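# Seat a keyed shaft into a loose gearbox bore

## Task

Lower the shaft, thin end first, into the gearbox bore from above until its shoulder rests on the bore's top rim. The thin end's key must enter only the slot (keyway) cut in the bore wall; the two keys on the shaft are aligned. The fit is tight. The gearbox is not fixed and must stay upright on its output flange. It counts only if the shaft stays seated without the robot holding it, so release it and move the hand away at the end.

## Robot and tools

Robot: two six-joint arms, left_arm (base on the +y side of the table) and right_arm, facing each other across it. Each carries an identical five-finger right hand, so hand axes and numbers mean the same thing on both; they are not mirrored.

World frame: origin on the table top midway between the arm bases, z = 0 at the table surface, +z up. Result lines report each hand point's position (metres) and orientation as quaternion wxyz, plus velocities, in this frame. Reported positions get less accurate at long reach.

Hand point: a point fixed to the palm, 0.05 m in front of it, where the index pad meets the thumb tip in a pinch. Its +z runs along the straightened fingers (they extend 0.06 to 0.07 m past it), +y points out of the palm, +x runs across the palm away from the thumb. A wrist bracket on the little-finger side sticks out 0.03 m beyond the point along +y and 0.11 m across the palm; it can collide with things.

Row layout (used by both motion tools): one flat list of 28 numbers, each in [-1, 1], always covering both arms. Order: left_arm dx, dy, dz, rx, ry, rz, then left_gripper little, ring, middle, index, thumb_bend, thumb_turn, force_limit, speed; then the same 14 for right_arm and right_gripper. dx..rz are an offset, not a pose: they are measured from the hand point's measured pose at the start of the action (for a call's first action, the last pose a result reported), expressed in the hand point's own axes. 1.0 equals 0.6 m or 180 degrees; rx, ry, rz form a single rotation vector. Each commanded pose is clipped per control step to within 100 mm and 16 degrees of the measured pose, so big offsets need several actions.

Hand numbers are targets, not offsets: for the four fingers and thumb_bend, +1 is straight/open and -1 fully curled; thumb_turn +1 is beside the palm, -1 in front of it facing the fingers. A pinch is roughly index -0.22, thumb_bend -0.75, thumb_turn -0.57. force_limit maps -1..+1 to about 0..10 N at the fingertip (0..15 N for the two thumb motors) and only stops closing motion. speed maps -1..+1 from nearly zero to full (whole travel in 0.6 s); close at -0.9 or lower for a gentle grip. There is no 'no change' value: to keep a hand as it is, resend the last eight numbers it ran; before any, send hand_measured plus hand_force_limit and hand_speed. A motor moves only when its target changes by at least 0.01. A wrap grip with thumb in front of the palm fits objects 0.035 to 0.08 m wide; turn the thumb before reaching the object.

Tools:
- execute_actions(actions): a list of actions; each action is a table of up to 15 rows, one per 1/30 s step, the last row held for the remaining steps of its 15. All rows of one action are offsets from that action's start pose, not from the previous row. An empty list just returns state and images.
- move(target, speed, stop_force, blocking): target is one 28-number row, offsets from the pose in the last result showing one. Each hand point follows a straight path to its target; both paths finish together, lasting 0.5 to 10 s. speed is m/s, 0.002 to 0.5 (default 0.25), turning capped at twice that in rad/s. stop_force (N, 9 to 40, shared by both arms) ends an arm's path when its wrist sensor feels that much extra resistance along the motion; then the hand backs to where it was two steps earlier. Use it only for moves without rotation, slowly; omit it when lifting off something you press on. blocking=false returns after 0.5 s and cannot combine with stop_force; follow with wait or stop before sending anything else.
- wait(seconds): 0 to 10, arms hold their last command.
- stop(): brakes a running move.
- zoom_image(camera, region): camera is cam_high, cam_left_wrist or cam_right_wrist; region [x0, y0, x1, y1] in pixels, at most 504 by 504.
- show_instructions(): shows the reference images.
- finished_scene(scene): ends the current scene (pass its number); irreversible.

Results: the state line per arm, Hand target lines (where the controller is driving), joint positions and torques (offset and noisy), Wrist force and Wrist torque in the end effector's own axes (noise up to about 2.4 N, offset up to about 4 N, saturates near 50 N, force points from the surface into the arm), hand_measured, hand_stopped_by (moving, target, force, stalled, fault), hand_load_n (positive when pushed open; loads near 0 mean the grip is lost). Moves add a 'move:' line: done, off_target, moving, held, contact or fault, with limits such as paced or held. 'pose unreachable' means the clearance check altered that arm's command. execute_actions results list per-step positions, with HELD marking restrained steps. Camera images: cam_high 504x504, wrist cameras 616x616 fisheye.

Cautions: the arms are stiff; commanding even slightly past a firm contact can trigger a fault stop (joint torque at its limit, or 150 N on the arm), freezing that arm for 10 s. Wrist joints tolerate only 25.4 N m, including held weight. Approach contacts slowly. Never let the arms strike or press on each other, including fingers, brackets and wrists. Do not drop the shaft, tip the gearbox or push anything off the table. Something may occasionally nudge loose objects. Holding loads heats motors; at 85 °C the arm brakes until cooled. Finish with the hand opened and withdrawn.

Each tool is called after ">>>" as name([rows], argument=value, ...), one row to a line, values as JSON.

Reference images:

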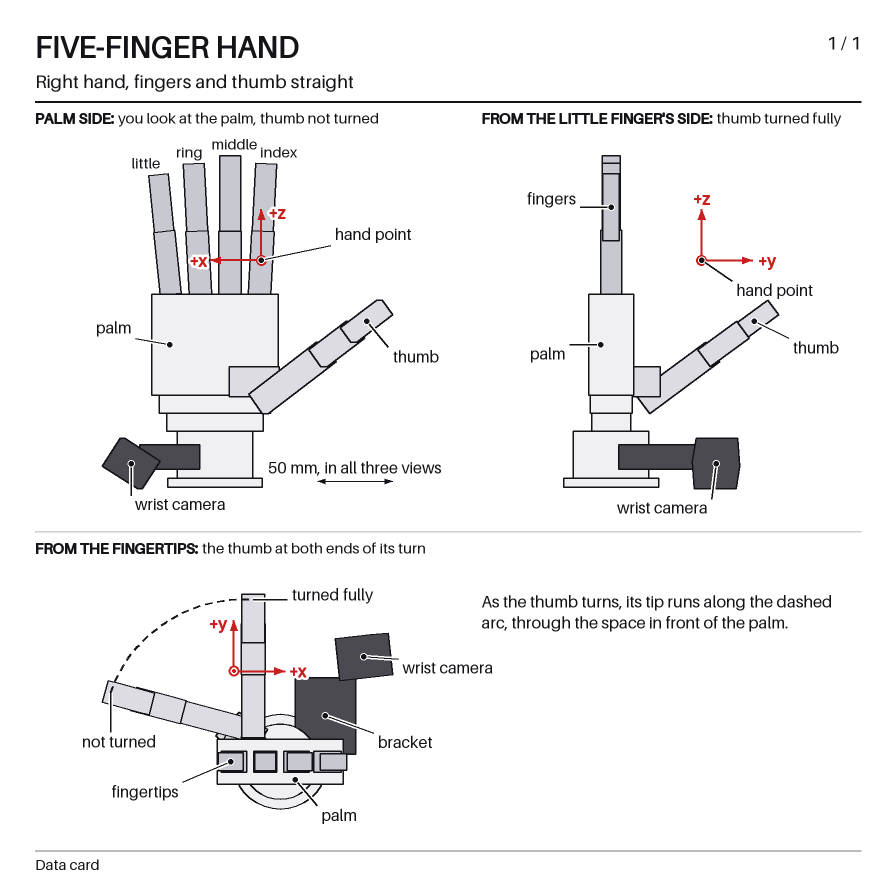

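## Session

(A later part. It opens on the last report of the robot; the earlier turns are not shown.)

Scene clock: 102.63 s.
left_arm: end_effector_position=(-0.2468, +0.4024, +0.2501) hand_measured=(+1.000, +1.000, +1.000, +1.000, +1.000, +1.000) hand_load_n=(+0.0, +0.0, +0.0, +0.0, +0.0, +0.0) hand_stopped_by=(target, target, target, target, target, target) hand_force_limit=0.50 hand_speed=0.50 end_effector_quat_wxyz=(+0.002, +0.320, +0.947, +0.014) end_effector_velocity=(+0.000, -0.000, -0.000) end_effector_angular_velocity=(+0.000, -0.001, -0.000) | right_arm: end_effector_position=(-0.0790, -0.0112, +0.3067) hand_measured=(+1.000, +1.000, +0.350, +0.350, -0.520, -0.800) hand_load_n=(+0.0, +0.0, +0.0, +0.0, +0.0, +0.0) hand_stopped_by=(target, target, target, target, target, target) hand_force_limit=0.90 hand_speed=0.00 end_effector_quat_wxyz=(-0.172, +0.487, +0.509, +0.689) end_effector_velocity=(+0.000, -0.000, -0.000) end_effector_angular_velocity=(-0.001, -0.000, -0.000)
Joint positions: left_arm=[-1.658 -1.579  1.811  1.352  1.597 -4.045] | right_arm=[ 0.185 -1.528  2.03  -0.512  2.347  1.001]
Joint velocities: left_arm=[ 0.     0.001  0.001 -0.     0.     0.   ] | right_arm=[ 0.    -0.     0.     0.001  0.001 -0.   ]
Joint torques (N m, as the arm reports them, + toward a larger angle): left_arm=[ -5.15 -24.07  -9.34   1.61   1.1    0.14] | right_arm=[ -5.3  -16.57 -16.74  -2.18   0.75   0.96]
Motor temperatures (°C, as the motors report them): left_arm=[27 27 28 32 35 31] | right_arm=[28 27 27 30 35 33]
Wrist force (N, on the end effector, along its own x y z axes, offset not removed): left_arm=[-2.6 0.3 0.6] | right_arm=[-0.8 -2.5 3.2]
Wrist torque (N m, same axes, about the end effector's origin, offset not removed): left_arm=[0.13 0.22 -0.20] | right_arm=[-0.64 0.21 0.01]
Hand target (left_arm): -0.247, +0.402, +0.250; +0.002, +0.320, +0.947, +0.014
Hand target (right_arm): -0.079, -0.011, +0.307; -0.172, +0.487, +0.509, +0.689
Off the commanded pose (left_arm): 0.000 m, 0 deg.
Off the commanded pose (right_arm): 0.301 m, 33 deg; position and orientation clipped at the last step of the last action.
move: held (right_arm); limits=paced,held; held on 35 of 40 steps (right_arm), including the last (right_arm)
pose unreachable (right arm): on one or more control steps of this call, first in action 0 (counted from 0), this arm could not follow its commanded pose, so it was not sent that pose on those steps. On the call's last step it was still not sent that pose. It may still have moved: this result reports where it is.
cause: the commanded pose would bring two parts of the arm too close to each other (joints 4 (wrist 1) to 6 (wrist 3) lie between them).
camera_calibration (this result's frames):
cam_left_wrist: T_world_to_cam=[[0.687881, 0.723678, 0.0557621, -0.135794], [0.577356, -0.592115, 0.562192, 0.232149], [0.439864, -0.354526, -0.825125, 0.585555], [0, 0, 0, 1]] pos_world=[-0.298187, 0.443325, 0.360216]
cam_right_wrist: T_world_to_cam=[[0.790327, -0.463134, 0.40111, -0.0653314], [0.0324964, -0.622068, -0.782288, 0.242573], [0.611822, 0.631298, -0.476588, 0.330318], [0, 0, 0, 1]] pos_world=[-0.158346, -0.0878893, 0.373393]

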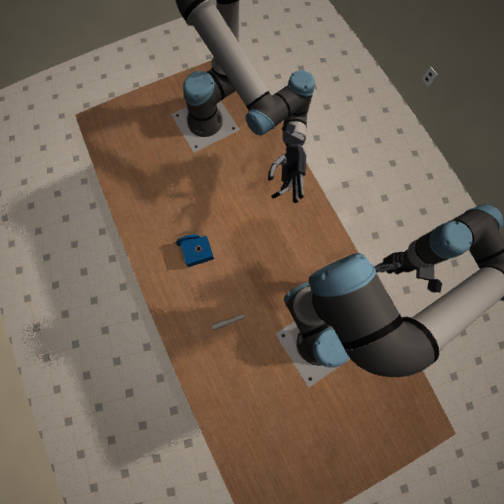

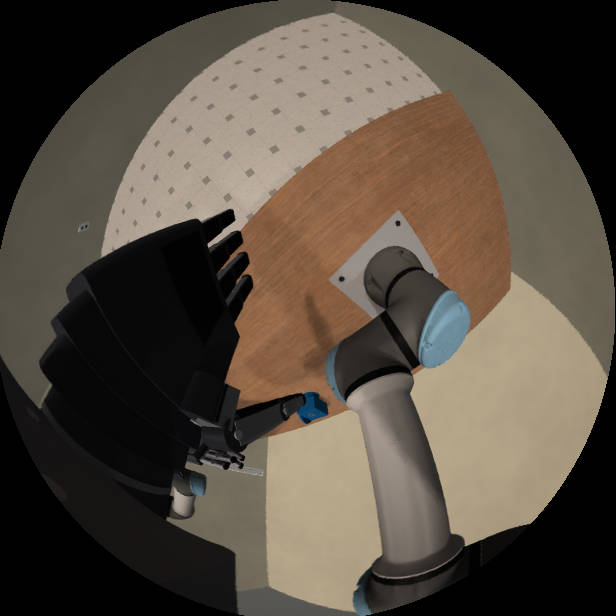

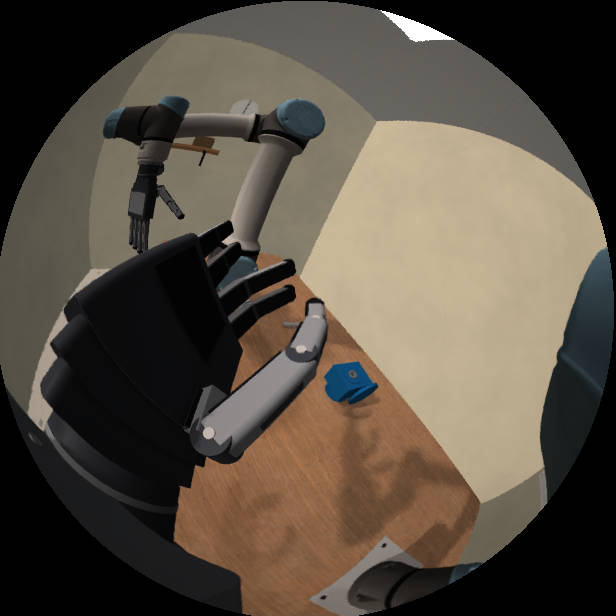

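>>> move(target=[0,0,0,0,0,0,1,1,1,1,1,1,0.5,0.5,0.09,-0.14,-0.036,0.113,0.071,0,1,1,0.35,0.35,-0.52,-0.8,0.9,0])

>>> move(target=[0,0,0,0,0,0,1,1,1,1,1,1,0.5,0.5,-0.25,0.4,0.3,0,0,0,1,1,0.35,0.35,-0.52,-0.8,0.9,0], speed=0.3)

>>> move(target=[0,0,0,0,0,0,1,1,1,1,1,1,0.5,0.5,0,0,0,0,0,0.679,1,1,0.35,0.35,-0.52,-0.8,0.9,0], speed=0.4)

Scene clock: 105.37 s.
left_arm: end_effector_position=(-0.2468, +0.4024, +0.2501) hand_measured=(+1.000, +1.000, +1.000, +1.000, +1.000, +1.000) hand_load_n=(+0.0, +0.0, +0.0, +0.0, +0.0, +0.0) hand_stopped_by=(target, target, target, target, target, target) hand_force_limit=0.50 hand_speed=0.50 end_effector_quat_wxyz=(+0.002, +0.320, +0.947, +0.014) end_effector_velocity=(-0.000, -0.000, +0.000) end_effector_angular_velocity=(-0.000, -0.000, -0.001) | right_arm: end_effector_position=(-0.1764, +0.0195, +0.3073) hand_measured=(+1.000, +1.000, +0.350, +0.350, -0.520, -0.800) hand_load_n=(+0.0, +0.0, +0.0, +0.0, +0.0, +0.0) hand_stopped_by=(target, target, target, target, target, target) hand_force_limit=0.90 hand_speed=0.00 end_effector_quat_wxyz=(-0.310, +0.370, +0.600, +0.638) end_effector_velocity=(-0.001, +0.001, +0.000) end_effector_angular_velocity=(+0.001, +0.000, +0.006)
Joint positions: left_arm=[-1.658 -1.579  1.811  1.352  1.597 -4.045] | right_arm=[ 0.225 -1.574  2.074 -0.506  1.968  1.003]
Joint velocities: left_arm=[-0.     0.001 -0.002  0.001 -0.     0.001] | right_arm=[-0.002 -0.     0.    -0.001 -0.008  0.   ]
Joint torques (N m, as the arm reports them, + toward a larger angle): left_arm=[ -3.98 -23.85  -8.96   0.98   1.12   0.58] | right_arm=[-15.47 -25.24 -10.41  -2.91  -2.54  -0.31]
Motor temperatures (°C, as the motors report them): left_arm=[27 27 28 32 35 31] | right_arm=[28 27 27 30 35 33]
Wrist force (N, on the end effector, along its own x y z axes, offset not removed): left_arm=[-1.5 -2.4 1.8] | right_arm=[-1.1 -2.3 0.2]
Wrist torque (N m, same axes, about the end effector's origin, offset not removed): left_arm=[-0.52 0.13 -0.20] | right_arm=[-0.52 0.28 0.07]
Hand target (left_arm): -0.247, +0.402, +0.250; +0.002, +0.320, +0.947, +0.014
Hand target (right_arm): -0.176, +0.020, +0.307; -0.310, +0.370, +0.600, +0.638
Off the commanded pose (left_arm): 0.000 m, 0 deg.
Off the commanded pose (right_arm): 0.000 m, 0 deg.
move: done; limits=paced
camera_calibration (this result's frames):
cam_left_wrist: T_world_to_cam=[[0.687881, 0.723679, 0.0557622, -0.135794], [0.577356, -0.592115, 0.562192, 0.232149], [0.439864, -0.354526, -0.825125, 0.585555], [0, 0, 0, 1]] pos_world=[-0.298187, 0.443325, 0.360216]
cam_right_wrist: T_world_to_cam=[[0.909346, -0.100863, 0.403629, 0.0387715], [0.284658, -0.556692, -0.780426, 0.307904], [0.303413, 0.824573, -0.477514, 0.312925], [0, 0, 0, 1]] pos_world=[-0.21785, -0.0827113, 0.374073]

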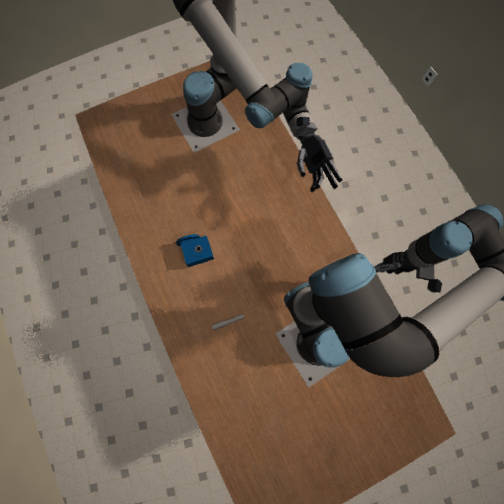

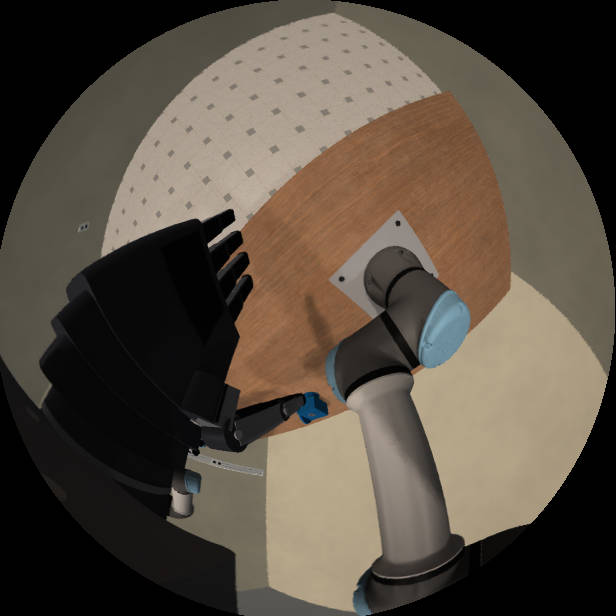

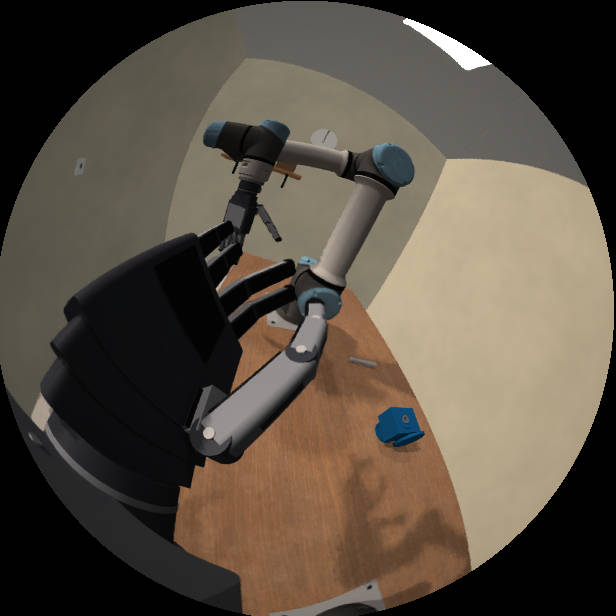

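Scene clock: 107.07 s.
left_arm: end_effector_position=(-0.2468, +0.4024, +0.2501) hand_measured=(+1.000, +1.000, +1.000, +1.000, +1.000, +1.000) hand_load_n=(+0.0, +0.0, +0.0, +0.0, +0.0, +0.0) hand_stopped_by=(target, target, target, target, target, target) hand_force_limit=0.50 hand_speed=0.50 end_effector_quat_wxyz=(+0.002, +0.320, +0.947, +0.014) end_effector_velocity=(-0.000, +0.000, +0.000) end_effector_angular_velocity=(+0.000, +0.001, -0.000) | right_arm: end_effector_position=(+0.1233, +0.1701, +0.3105) hand_measured=(+1.000, +1.000, +0.350, +0.350, -0.520, -0.800) hand_load_n=(+0.0, +0.0, +0.0, +0.0, +0.0, +0.0) hand_stopped_by=(target, target, target, target, target, target) hand_force_limit=0.90 hand_speed=0.00 end_effector_quat_wxyz=(-0.310, +0.370, +0.600, +0.637) end_effector_velocity=(+0.001, +0.001, +0.000) end_effector_angular_velocity=(+0.001, -0.001, +0.001)
Joint positions: left_arm=[-1.658 -1.579  1.811  1.352  1.597 -4.045] | right_arm=[-0.537 -1.392  1.864 -0.477  1.206  1.008]
Joint velocities: left_arm=[-0.    -0.001 -0.001  0.001  0.     0.   ] | right_arm=[-0.001  0.003 -0.004  0.    -0.002 -0.   ]
Joint torques (N m, as the arm reports them, + toward a larger angle): left_arm=[ -3.66 -23.85  -9.75   0.97   1.19   0.44] | right_arm=[-14.66 -15.78 -32.07  -0.11  -2.71  -1.58]
Motor temperatures (°C, as the motors report them): left_arm=[27 27 28 32 35 31] | right_arm=[28 27 27 30 35 33]
Wrist force (N, on the end effector, along its own x y z axes, offset not removed): left_arm=[-1.4 0.5 0.7] | right_arm=[-1.1 0.0 2.3]
Wrist torque (N m, same axes, about the end effector's origin, offset not removed): left_arm=[0.11 0.16 -0.12] | right_arm=[-0.23 0.31 0.08]
Hand target (left_arm): -0.247, +0.402, +0.250; +0.002, +0.320, +0.947, +0.014
Hand target (right_arm): +0.123, +0.170, +0.311; -0.310, +0.370, +0.600, +0.637
Off the commanded pose (left_arm): 0.000 m, 0 deg.
Off the commanded pose (right_arm): 0.000 m, 0 deg.
move: done
camera_calibration (this result's frames):
cam_left_wrist: T_world_to_cam=[[0.687881, 0.723678, 0.0557623, -0.135794], [0.577356, -0.592115, 0.562192, 0.232149], [0.439864, -0.354526, -0.825125, 0.585555], [0, 0, 0, 1]] pos_world=[-0.298187, 0.443325, 0.360216]
cam_right_wrist: T_world_to_cam=[[0.90969, -0.100908, 0.402842, -0.219641], [0.283981, -0.556635, -0.780712, 0.309076], [0.303017, 0.824606, -0.477709, 0.0995012], [0, 0, 0, 1]] pos_world=[0.0818828, 0.0678297, 0.377313]

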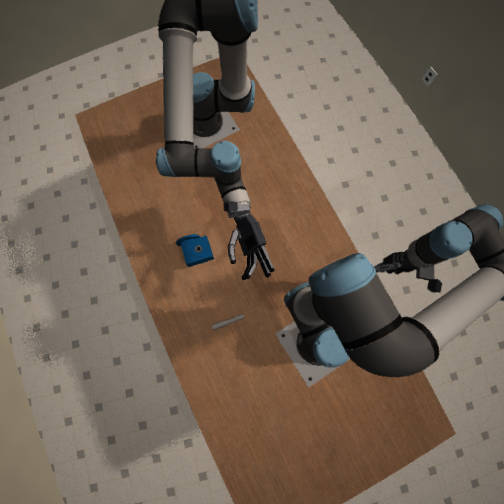

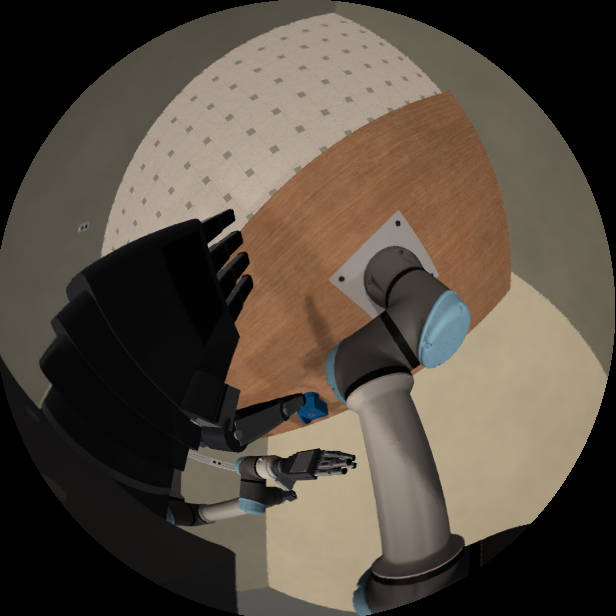

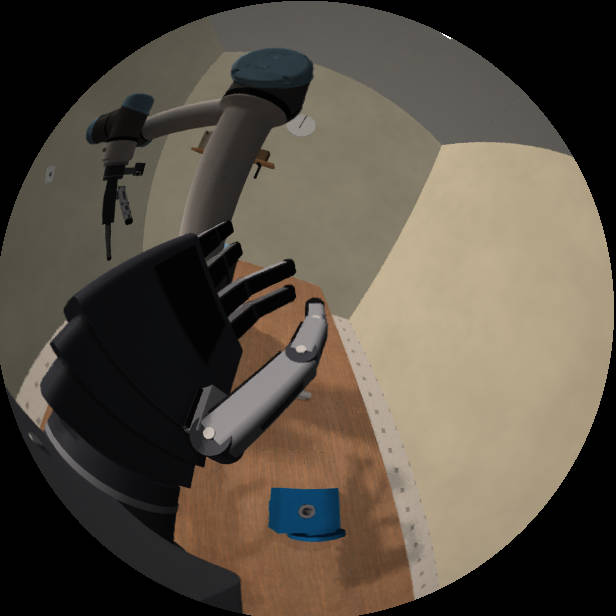

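Scene clock: 110.27 s.
left_arm: end_effector_position=(-0.2468, +0.4024, +0.2501) hand_measured=(+1.000, +1.000, +1.000, +1.000, +1.000, +1.000) hand_load_n=(+0.0, +0.0, +0.0, +0.0, +0.0, +0.0) hand_stopped_by=(target, target, target, target, target, target) hand_force_limit=0.50 hand_speed=0.50 end_effector_quat_wxyz=(+0.002, +0.320, +0.947, +0.014) end_effector_velocity=(-0.000, -0.000, +0.000) end_effector_angular_velocity=(+0.000, +0.001, +0.001) | right_arm: end_effector_position=(+0.1232, +0.1699, +0.3107) hand_measured=(+1.000, +1.000, +0.350, +0.350, -0.520, -0.800) hand_load_n=(+0.0, +0.0, +0.0, +0.0, +0.0, +0.0) hand_stopped_by=(target, target, target, target, target, target) hand_force_limit=0.90 hand_speed=0.00 end_effector_quat_wxyz=(+0.708, -0.704, +0.034, -0.036) end_effector_velocity=(-0.000, +0.000, +0.000) end_effector_angular_velocity=(+0.003, +0.006, +0.001)
Joint positions: left_arm=[-1.658 -1.579  1.811  1.352  1.597 -4.045] | right_arm=[-0.739 -1.415  1.707 -0.299  1.003  3.143]
Joint velocities: left_arm=[ 0.001 -0.    -0.001  0.     0.    -0.001] | right_arm=[-0.001  0.     0.002 -0.005 -0.001  0.008]
Joint torques (N m, as the arm reports them, + toward a larger angle): left_arm=[ -3.61 -23.77  -8.94   1.01   1.02   0.59] | right_arm=[-14.9  -16.87 -13.18  -2.76  -2.58   1.99]
Motor temperatures (°C, as the motors report them): left_arm=[27 27 28 32 35 31] | right_arm=[28 27 27 30 35 33]
Wrist force (N, on the end effector, along its own x y z axes, offset not removed): left_arm=[-4.5 -2.5 0.0] | right_arm=[-0.4 1.7 1.7]
Wrist torque (N m, same axes, about the end effector's origin, offset not removed): left_arm=[-0.35 0.42 -0.34] | right_arm=[0.08 0.21 0.34]
Hand target (left_arm): -0.247, +0.402, +0.250; +0.002, +0.320, +0.947, +0.014
Hand target (right_arm): +0.123, +0.170, +0.311; +0.708, -0.704, +0.035, -0.036
Off the commanded pose (left_arm): 0.000 m, 0 deg.
Off the commanded pose (right_arm): 0.000 m, 0 deg.
move: done
camera_calibration (this result's frames):
cam_left_wrist: T_world_to_cam=[[0.687881, 0.723678, 0.0557621, -0.135794], [0.577356, -0.592115, 0.562192, 0.232149], [0.439864, -0.354526, -0.825125, 0.585555], [0, 0, 0, 1]] pos_world=[-0.298187, 0.443325, 0.360216]
cam_right_wrist: T_world_to_cam=[[-0.146248, 0.0128174, -0.989165, 0.323686], [-0.887119, -0.444178, 0.125405, 0.152799], [-0.437758, 0.895847, 0.0763307, 0.00674511], [0, 0, 0, 1]] pos_world=[0.185842, 0.0576785, 0.300502]

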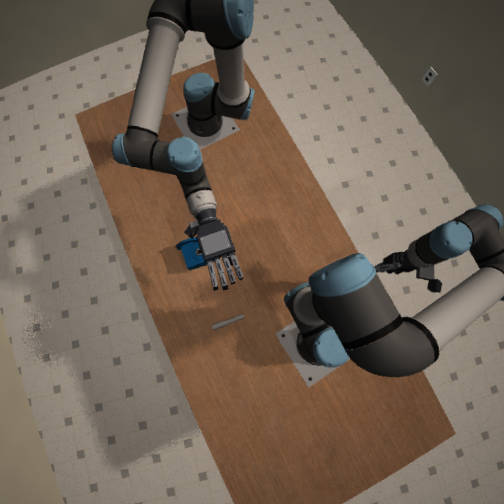

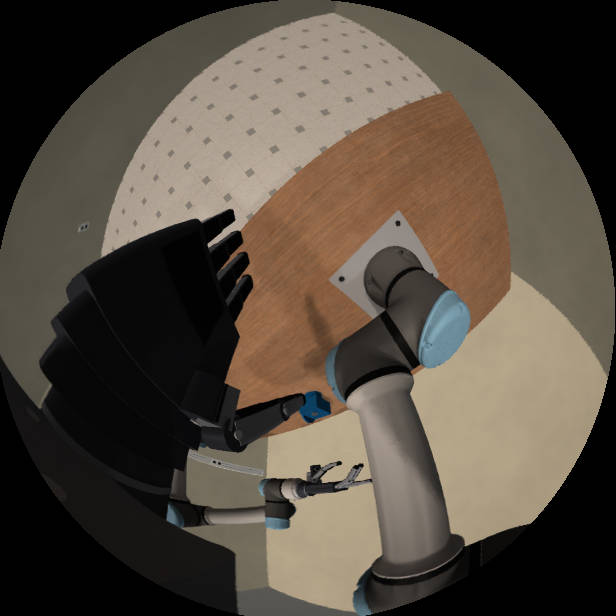

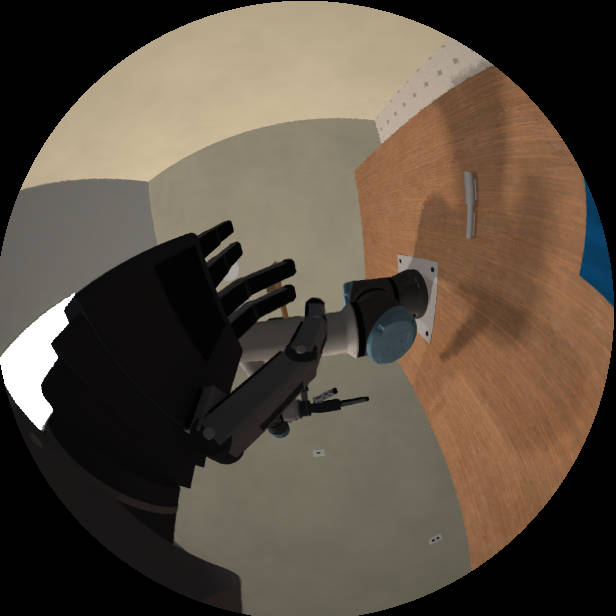

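>>> move(target=[0,0,0,0,0,0,1,1,1,1,1,1,0.5,0.5,0.185,0.385,0.19,-0.111,0,0,1,1,0.35,0.35,-0.52,-0.8,0.9,0], speed=0.25)

Scene clock: 112.07 s.
left_arm: end_effector_position=(-0.2468, +0.4024, +0.2501) hand_measured=(+1.000, +1.000, +1.000, +1.000, +1.000, +1.000) hand_load_n=(+0.0, +0.0, +0.0, +0.0, +0.0, +0.0) hand_stopped_by=(target, target, target, target, target, target) hand_force_limit=0.50 hand_speed=0.50 end_effector_quat_wxyz=(+0.002, +0.320, +0.947, +0.014) end_effector_velocity=(+0.000, +0.000, -0.000) end_effector_angular_velocity=(+0.001, -0.002, +0.000) | right_arm: end_effector_position=(+0.2462, +0.2734, +0.0810) hand_measured=(+1.000, +1.000, +0.350, +0.350, -0.520, -0.800) hand_load_n=(+0.0, +0.0, +0.0, +0.0, +0.0, +0.0) hand_stopped_by=(target, target, target, target, target, target) hand_force_limit=0.90 hand_speed=0.00 end_effector_quat_wxyz=(+0.575, -0.816, +0.040, -0.030) end_effector_velocity=(-0.000, +0.002, -0.001) end_effector_angular_velocity=(-0.002, +0.001, +0.003)
Joint positions: left_arm=[-1.658 -1.579  1.811  1.352  1.597 -4.045] | right_arm=[-0.761 -0.78   1.166  0.019  1.022  2.919]
Joint velocities: left_arm=[-0.     0.001  0.     0.     0.001 -0.   ] | right_arm=[ 0.001  0.006 -0.01   0.007 -0.001 -0.002]
Joint torques (N m, as the arm reports them, + toward a larger angle): left_arm=[ -4.   -23.8   -9.93   1.06   1.12   0.52] | right_arm=[ 12.43 -39.01 -31.54   1.11   2.18  -1.28]
Motor temperatures (°C, as the motors report them): left_arm=[27 27 28 32 35 31] | right_arm=[28 27 27 30 35 33]
Wrist force (N, on the end effector, along its own x y z axes, offset not removed): left_arm=[-3.8 -2.9 -0.2] | right_arm=[-0.6 0.4 1.3]
Wrist torque (N m, same axes, about the end effector's origin, offset not removed): left_arm=[-0.31 0.40 -0.17] | right_arm=[-0.10 0.18 0.08]
Hand target (left_arm): -0.247, +0.402, +0.250; +0.002, +0.320, +0.947, +0.014
Hand target (right_arm): +0.246, +0.274, +0.081; -0.575, +0.816, -0.040, +0.030
Off the commanded pose (left_arm): 0.000 m, 0 deg.
Off the commanded pose (right_arm): 0.001 m, 0 deg.
move: done
camera_calibration (this result's frames):
cam_left_wrist: T_world_to_cam=[[0.687881, 0.723678, 0.055762, -0.135794], [0.577356, -0.592115, 0.562192, 0.232149], [0.439863, -0.354526, -0.825125, 0.585555], [0, 0, 0, 1]] pos_world=[-0.298187, 0.443325, 0.360216]
cam_right_wrist: T_world_to_cam=[[-0.180424, -0.322724, -0.929138, 0.20841], [-0.880219, -0.368575, 0.298944, 0.300233], [-0.438933, 0.871781, -0.217568, 0.0160992], [0, 0, 0, 1]] pos_world=[0.308939, 0.163882, 0.107392]

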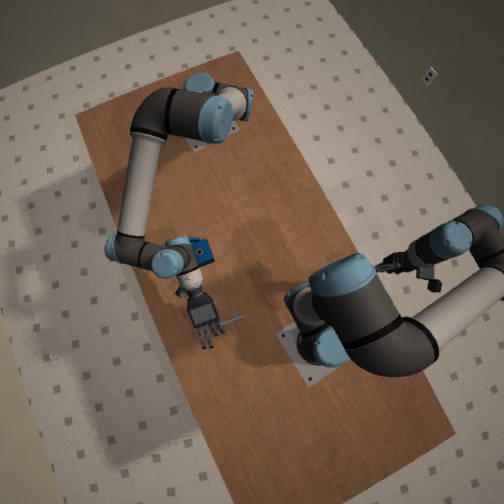

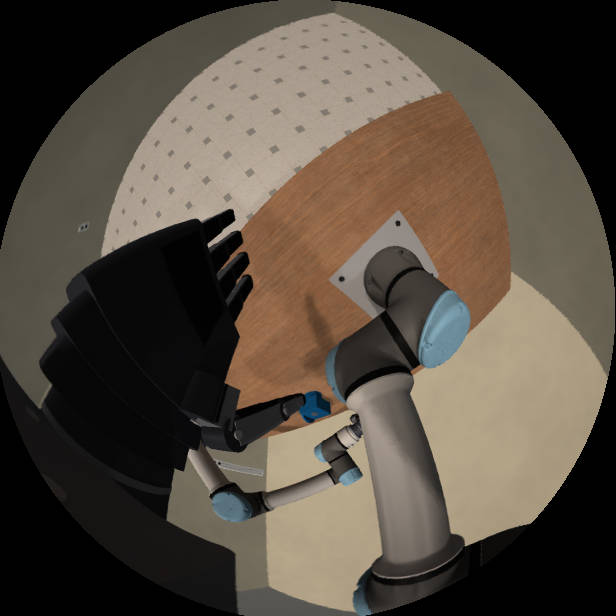

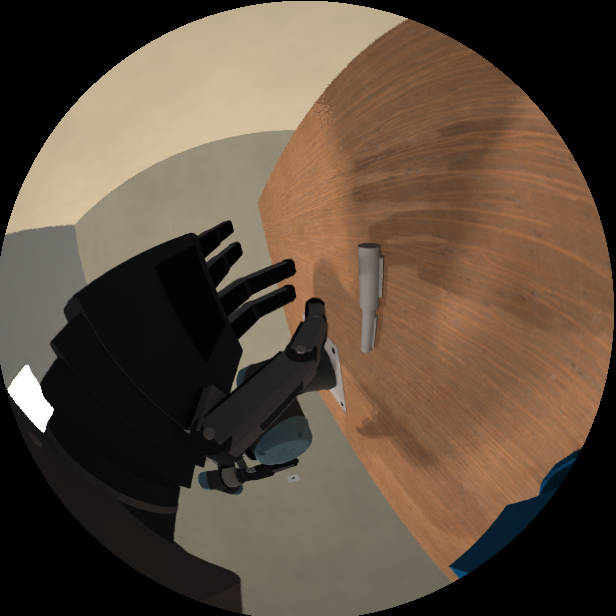

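>>> move(target=[0,0,0,0,0,0,1,1,1,1,1,1,0.5,0.5,0,0.096,0.035,0,0,0,1,1,0.35,0.35,-0.52,-0.8,0.9,0], speed=0.06, stop_force=10)

>>> zoom_image(camera="cam_right_wrist", region=[220,180,420,420])

Scene clock: 113.77 s.
left_arm: end_effector_position=(-0.2468, +0.4024, +0.2501) hand_measured=(+1.000, +1.000, +1.000, +1.000, +1.000, +1.000) hand_load_n=(+0.0, +0.0, +0.0, +0.0, +0.0, +0.0) hand_stopped_by=(target, target, target, target, target, target) hand_force_limit=0.50 hand_speed=0.50 end_effector_quat_wxyz=(+0.002, +0.320, +0.947, +0.014) end_effector_velocity=(-0.001, +0.000, +0.001) end_effector_angular_velocity=(+0.001, +0.004, -0.001) | right_arm: end_effector_position=(+0.2464, +0.2739, +0.0198) hand_measured=(+1.000, +1.000, +0.350, +0.350, -0.520, -0.800) hand_load_n=(+0.0, +0.0, +0.0, +0.0, +0.0, +0.0) hand_stopped_by=(target, target, target, target, target, target) hand_force_limit=0.90 hand_speed=0.00 end_effector_quat_wxyz=(+0.575, -0.816, +0.040, -0.030) end_effector_velocity=(-0.000, +0.000, -0.001) end_effector_angular_velocity=(+0.001, -0.000, +0.001)
Joint positions: left_arm=[-1.658 -1.579  1.811  1.352  1.597 -4.045] | right_arm=[-0.76  -0.712  1.211 -0.094  1.022  2.919]
Joint velocities: left_arm=[-0.001 -0.    -0.002 -0.001  0.001 -0.   ] | right_arm=[ 0.     0.001  0.    -0.003 -0.001  0.   ]
Joint torques (N m, as the arm reports them, + toward a larger angle): left_arm=[ -4.02 -24.3   -9.5    1.03   1.13   0.41] | right_arm=[ -5.65 -40.48  -9.5   -1.58   1.96   1.85]
Motor temperatures (°C, as the motors report them): left_arm=[27 27 28 32 35 31] | right_arm=[28 27 27 30 35 33]
Wrist force (N, on the end effector, along its own x y z axes, offset not removed): left_arm=[-2.8 -0.2 -0.2] | right_arm=[-0.3 -0.5 2.7]
Wrist torque (N m, same axes, about the end effector's origin, offset not removed): left_arm=[-0.13 0.15 -0.23] | right_arm=[-0.22 0.07 0.14]
Hand target (left_arm): -0.247, +0.402, +0.250; +0.002, +0.320, +0.947, +0.014
Hand target (right_arm): +0.246, +0.274, +0.020; -0.575, +0.816, -0.040, +0.030
Off the commanded pose (left_arm): 0.000 m, 0 deg.
Off the commanded pose (right_arm): 0.000 m, 0 deg.
move: done
camera_calibration (this result's frames):
cam_left_wrist: T_world_to_cam=[[0.687881, 0.723678, 0.055762, -0.135794], [0.577356, -0.592115, 0.562192, 0.232149], [0.439864, -0.354527, -0.825125, 0.585555], [0, 0, 0, 1]] pos_world=[-0.298187, 0.443325, 0.360216]
cam_right_wrist: T_world_to_cam=[[-0.180393, -0.322735, -0.92914, 0.15172], [-0.880175, -0.368678, 0.298946, 0.31894], [-0.439034, 0.871733, -0.217556, 0.00252564], [0, 0, 0, 1]] pos_world=[0.309201, 0.16435, 0.0461728]

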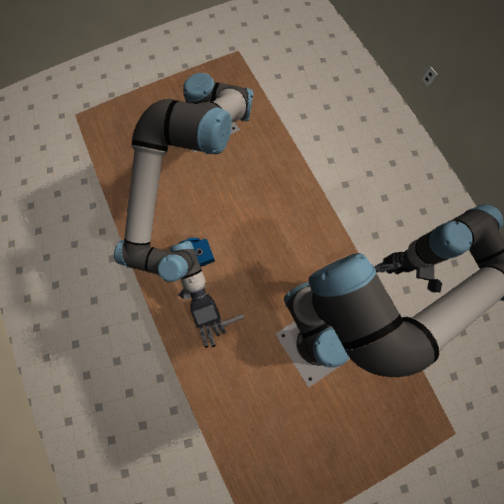

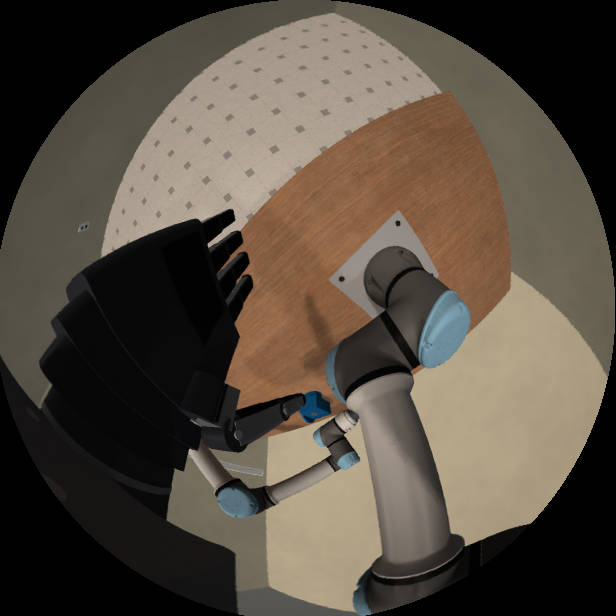

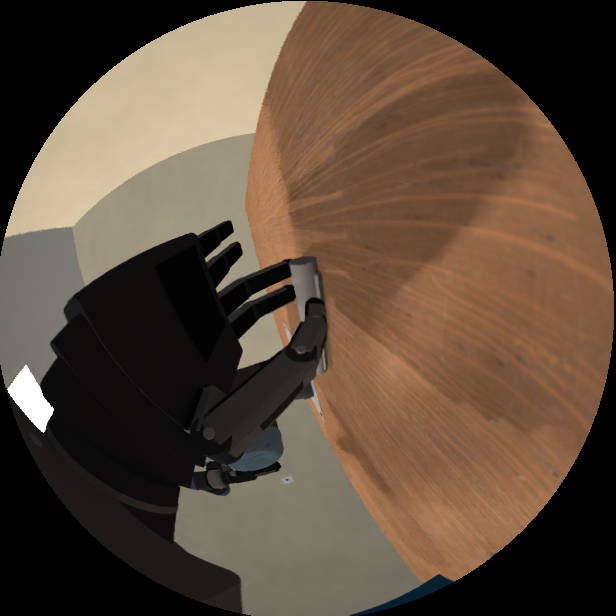

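Region (220, 180, 420, 420) of cam_right_wrist's 616x616 image, scaled by 2.100, with more detail than that image has.

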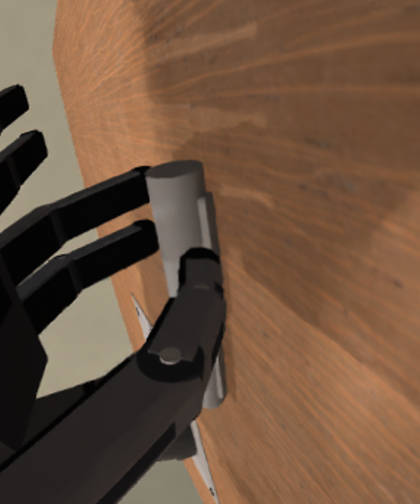

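>>> move(target=[0,0,0,0,0,0,1,1,1,1,1,1,0.5,0.5,0,0.006,0.002,0,0,0,1,1,-0.3,-0.3,-0.52,-0.8,0.6,-0.85], speed=0.02)

>>> zoom_image(camera="cam_right_wrist", region=[220,180,420,420])

Scene clock: 115.47 s.
left_arm: end_effector_position=(-0.2468, +0.4024, +0.2501) hand_measured=(+1.000, +1.000, +1.000, +1.000, +1.000, +1.000) hand_load_n=(+0.0, +0.0, +0.0, +0.0, +0.0, +0.0) hand_stopped_by=(target, target, target, target, target, target) hand_force_limit=0.50 hand_speed=0.50 end_effector_quat_wxyz=(+0.002, +0.320, +0.947, +0.014) end_effector_velocity=(-0.000, -0.000, +0.000) end_effector_angular_velocity=(-0.001, -0.000, +0.001) | right_arm: end_effector_position=(+0.2464, +0.2738, +0.0160) hand_measured=(+1.000, +1.000, +0.120, +0.020, -0.518, -0.800) hand_load_n=(+0.0, +0.0, +7.0, +8.0, +2.0, -2.0) hand_stopped_by=(target, target, force, force, target, target) hand_force_limit=0.60 hand_speed=-0.85 end_effector_quat_wxyz=(+0.575, -0.816, +0.040, -0.030) end_effector_velocity=(+0.000, +0.000, +0.000) end_effector_angular_velocity=(+0.001, -0.001, -0.000)
Joint positions: left_arm=[-1.658 -1.579  1.811  1.352  1.597 -4.045] | right_arm=[-0.76  -0.707  1.214 -0.101  1.022  2.919]
Joint velocities: left_arm=[-0.     0.    -0.001  0.001 -0.001 -0.001] | right_arm=[-0.     0.     0.    -0.002 -0.     0.   ]
Joint torques (N m, as the arm reports them, + toward a larger angle): left_arm=[ -4.   -24.1   -9.93   0.91   1.07   0.66] | right_arm=[-16.52 -36.04  -6.45   3.95  -0.19  -1.65]
Motor temperatures (°C, as the motors report them): left_arm=[27 27 28 32 35 31] | right_arm=[28 27 27 30 35 33]
Wrist force (N, on the end effector, along its own x y z axes, offset not removed): left_arm=[-5.6 2.9 -2.4] | right_arm=[-0.6 -16.3 1.9]
Wrist torque (N m, same axes, about the end effector's origin, offset not removed): left_arm=[0.70 0.78 -0.33] | right_arm=[-0.26 0.29 -0.14]
Hand target (left_arm): -0.247, +0.402, +0.250; +0.002, +0.320, +0.947, +0.014
Hand target (right_arm): +0.246, +0.274, +0.016; -0.575, +0.816, -0.040, +0.030
Off the commanded pose (left_arm): 0.000 m, 0 deg.
Off the commanded pose (right_arm): 0.000 m, 0 deg.
move: done
camera_calibration (this result's frames):
cam_left_wrist: T_world_to_cam=[[0.687881, 0.723679, 0.055762, -0.135794], [0.577356, -0.592115, 0.562192, 0.232149], [0.439864, -0.354526, -0.825125, 0.585555], [0, 0, 0, 1]] pos_world=[-0.298187, 0.443325, 0.360216]
cam_right_wrist: T_world_to_cam=[[-0.180377, -0.322714, -0.92915, 0.14818], [-0.880163, -0.368719, 0.298931, 0.320053], [-0.439064, 0.871724, -0.217533, 0.00177593], [0, 0, 0, 1]] pos_world=[0.309207, 0.164281, 0.0423937]

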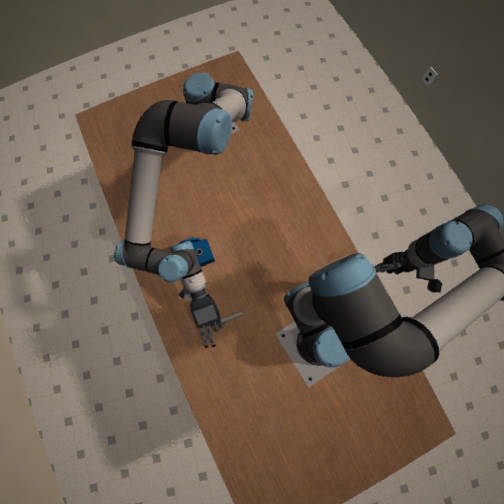

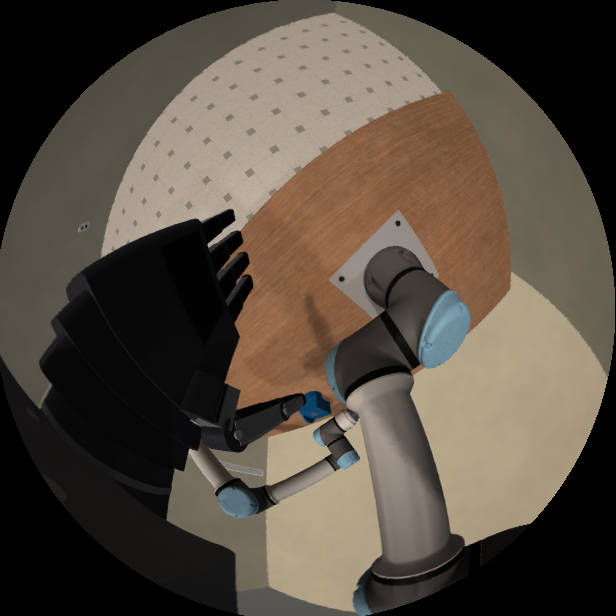

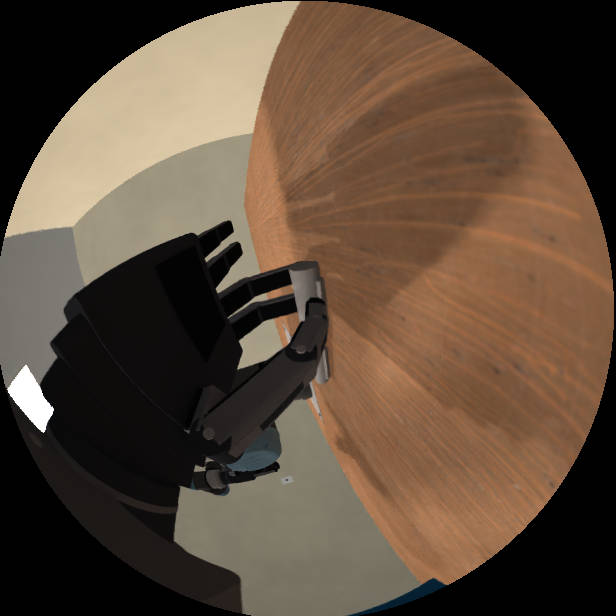

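Region (220, 180, 420, 420) of cam_right_wrist's 616x616 image, scaled by 2.100, with more detail than that image has.

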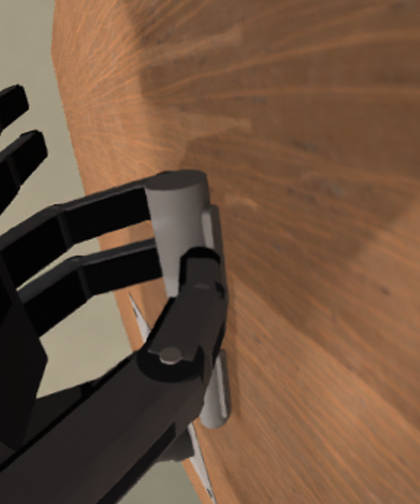

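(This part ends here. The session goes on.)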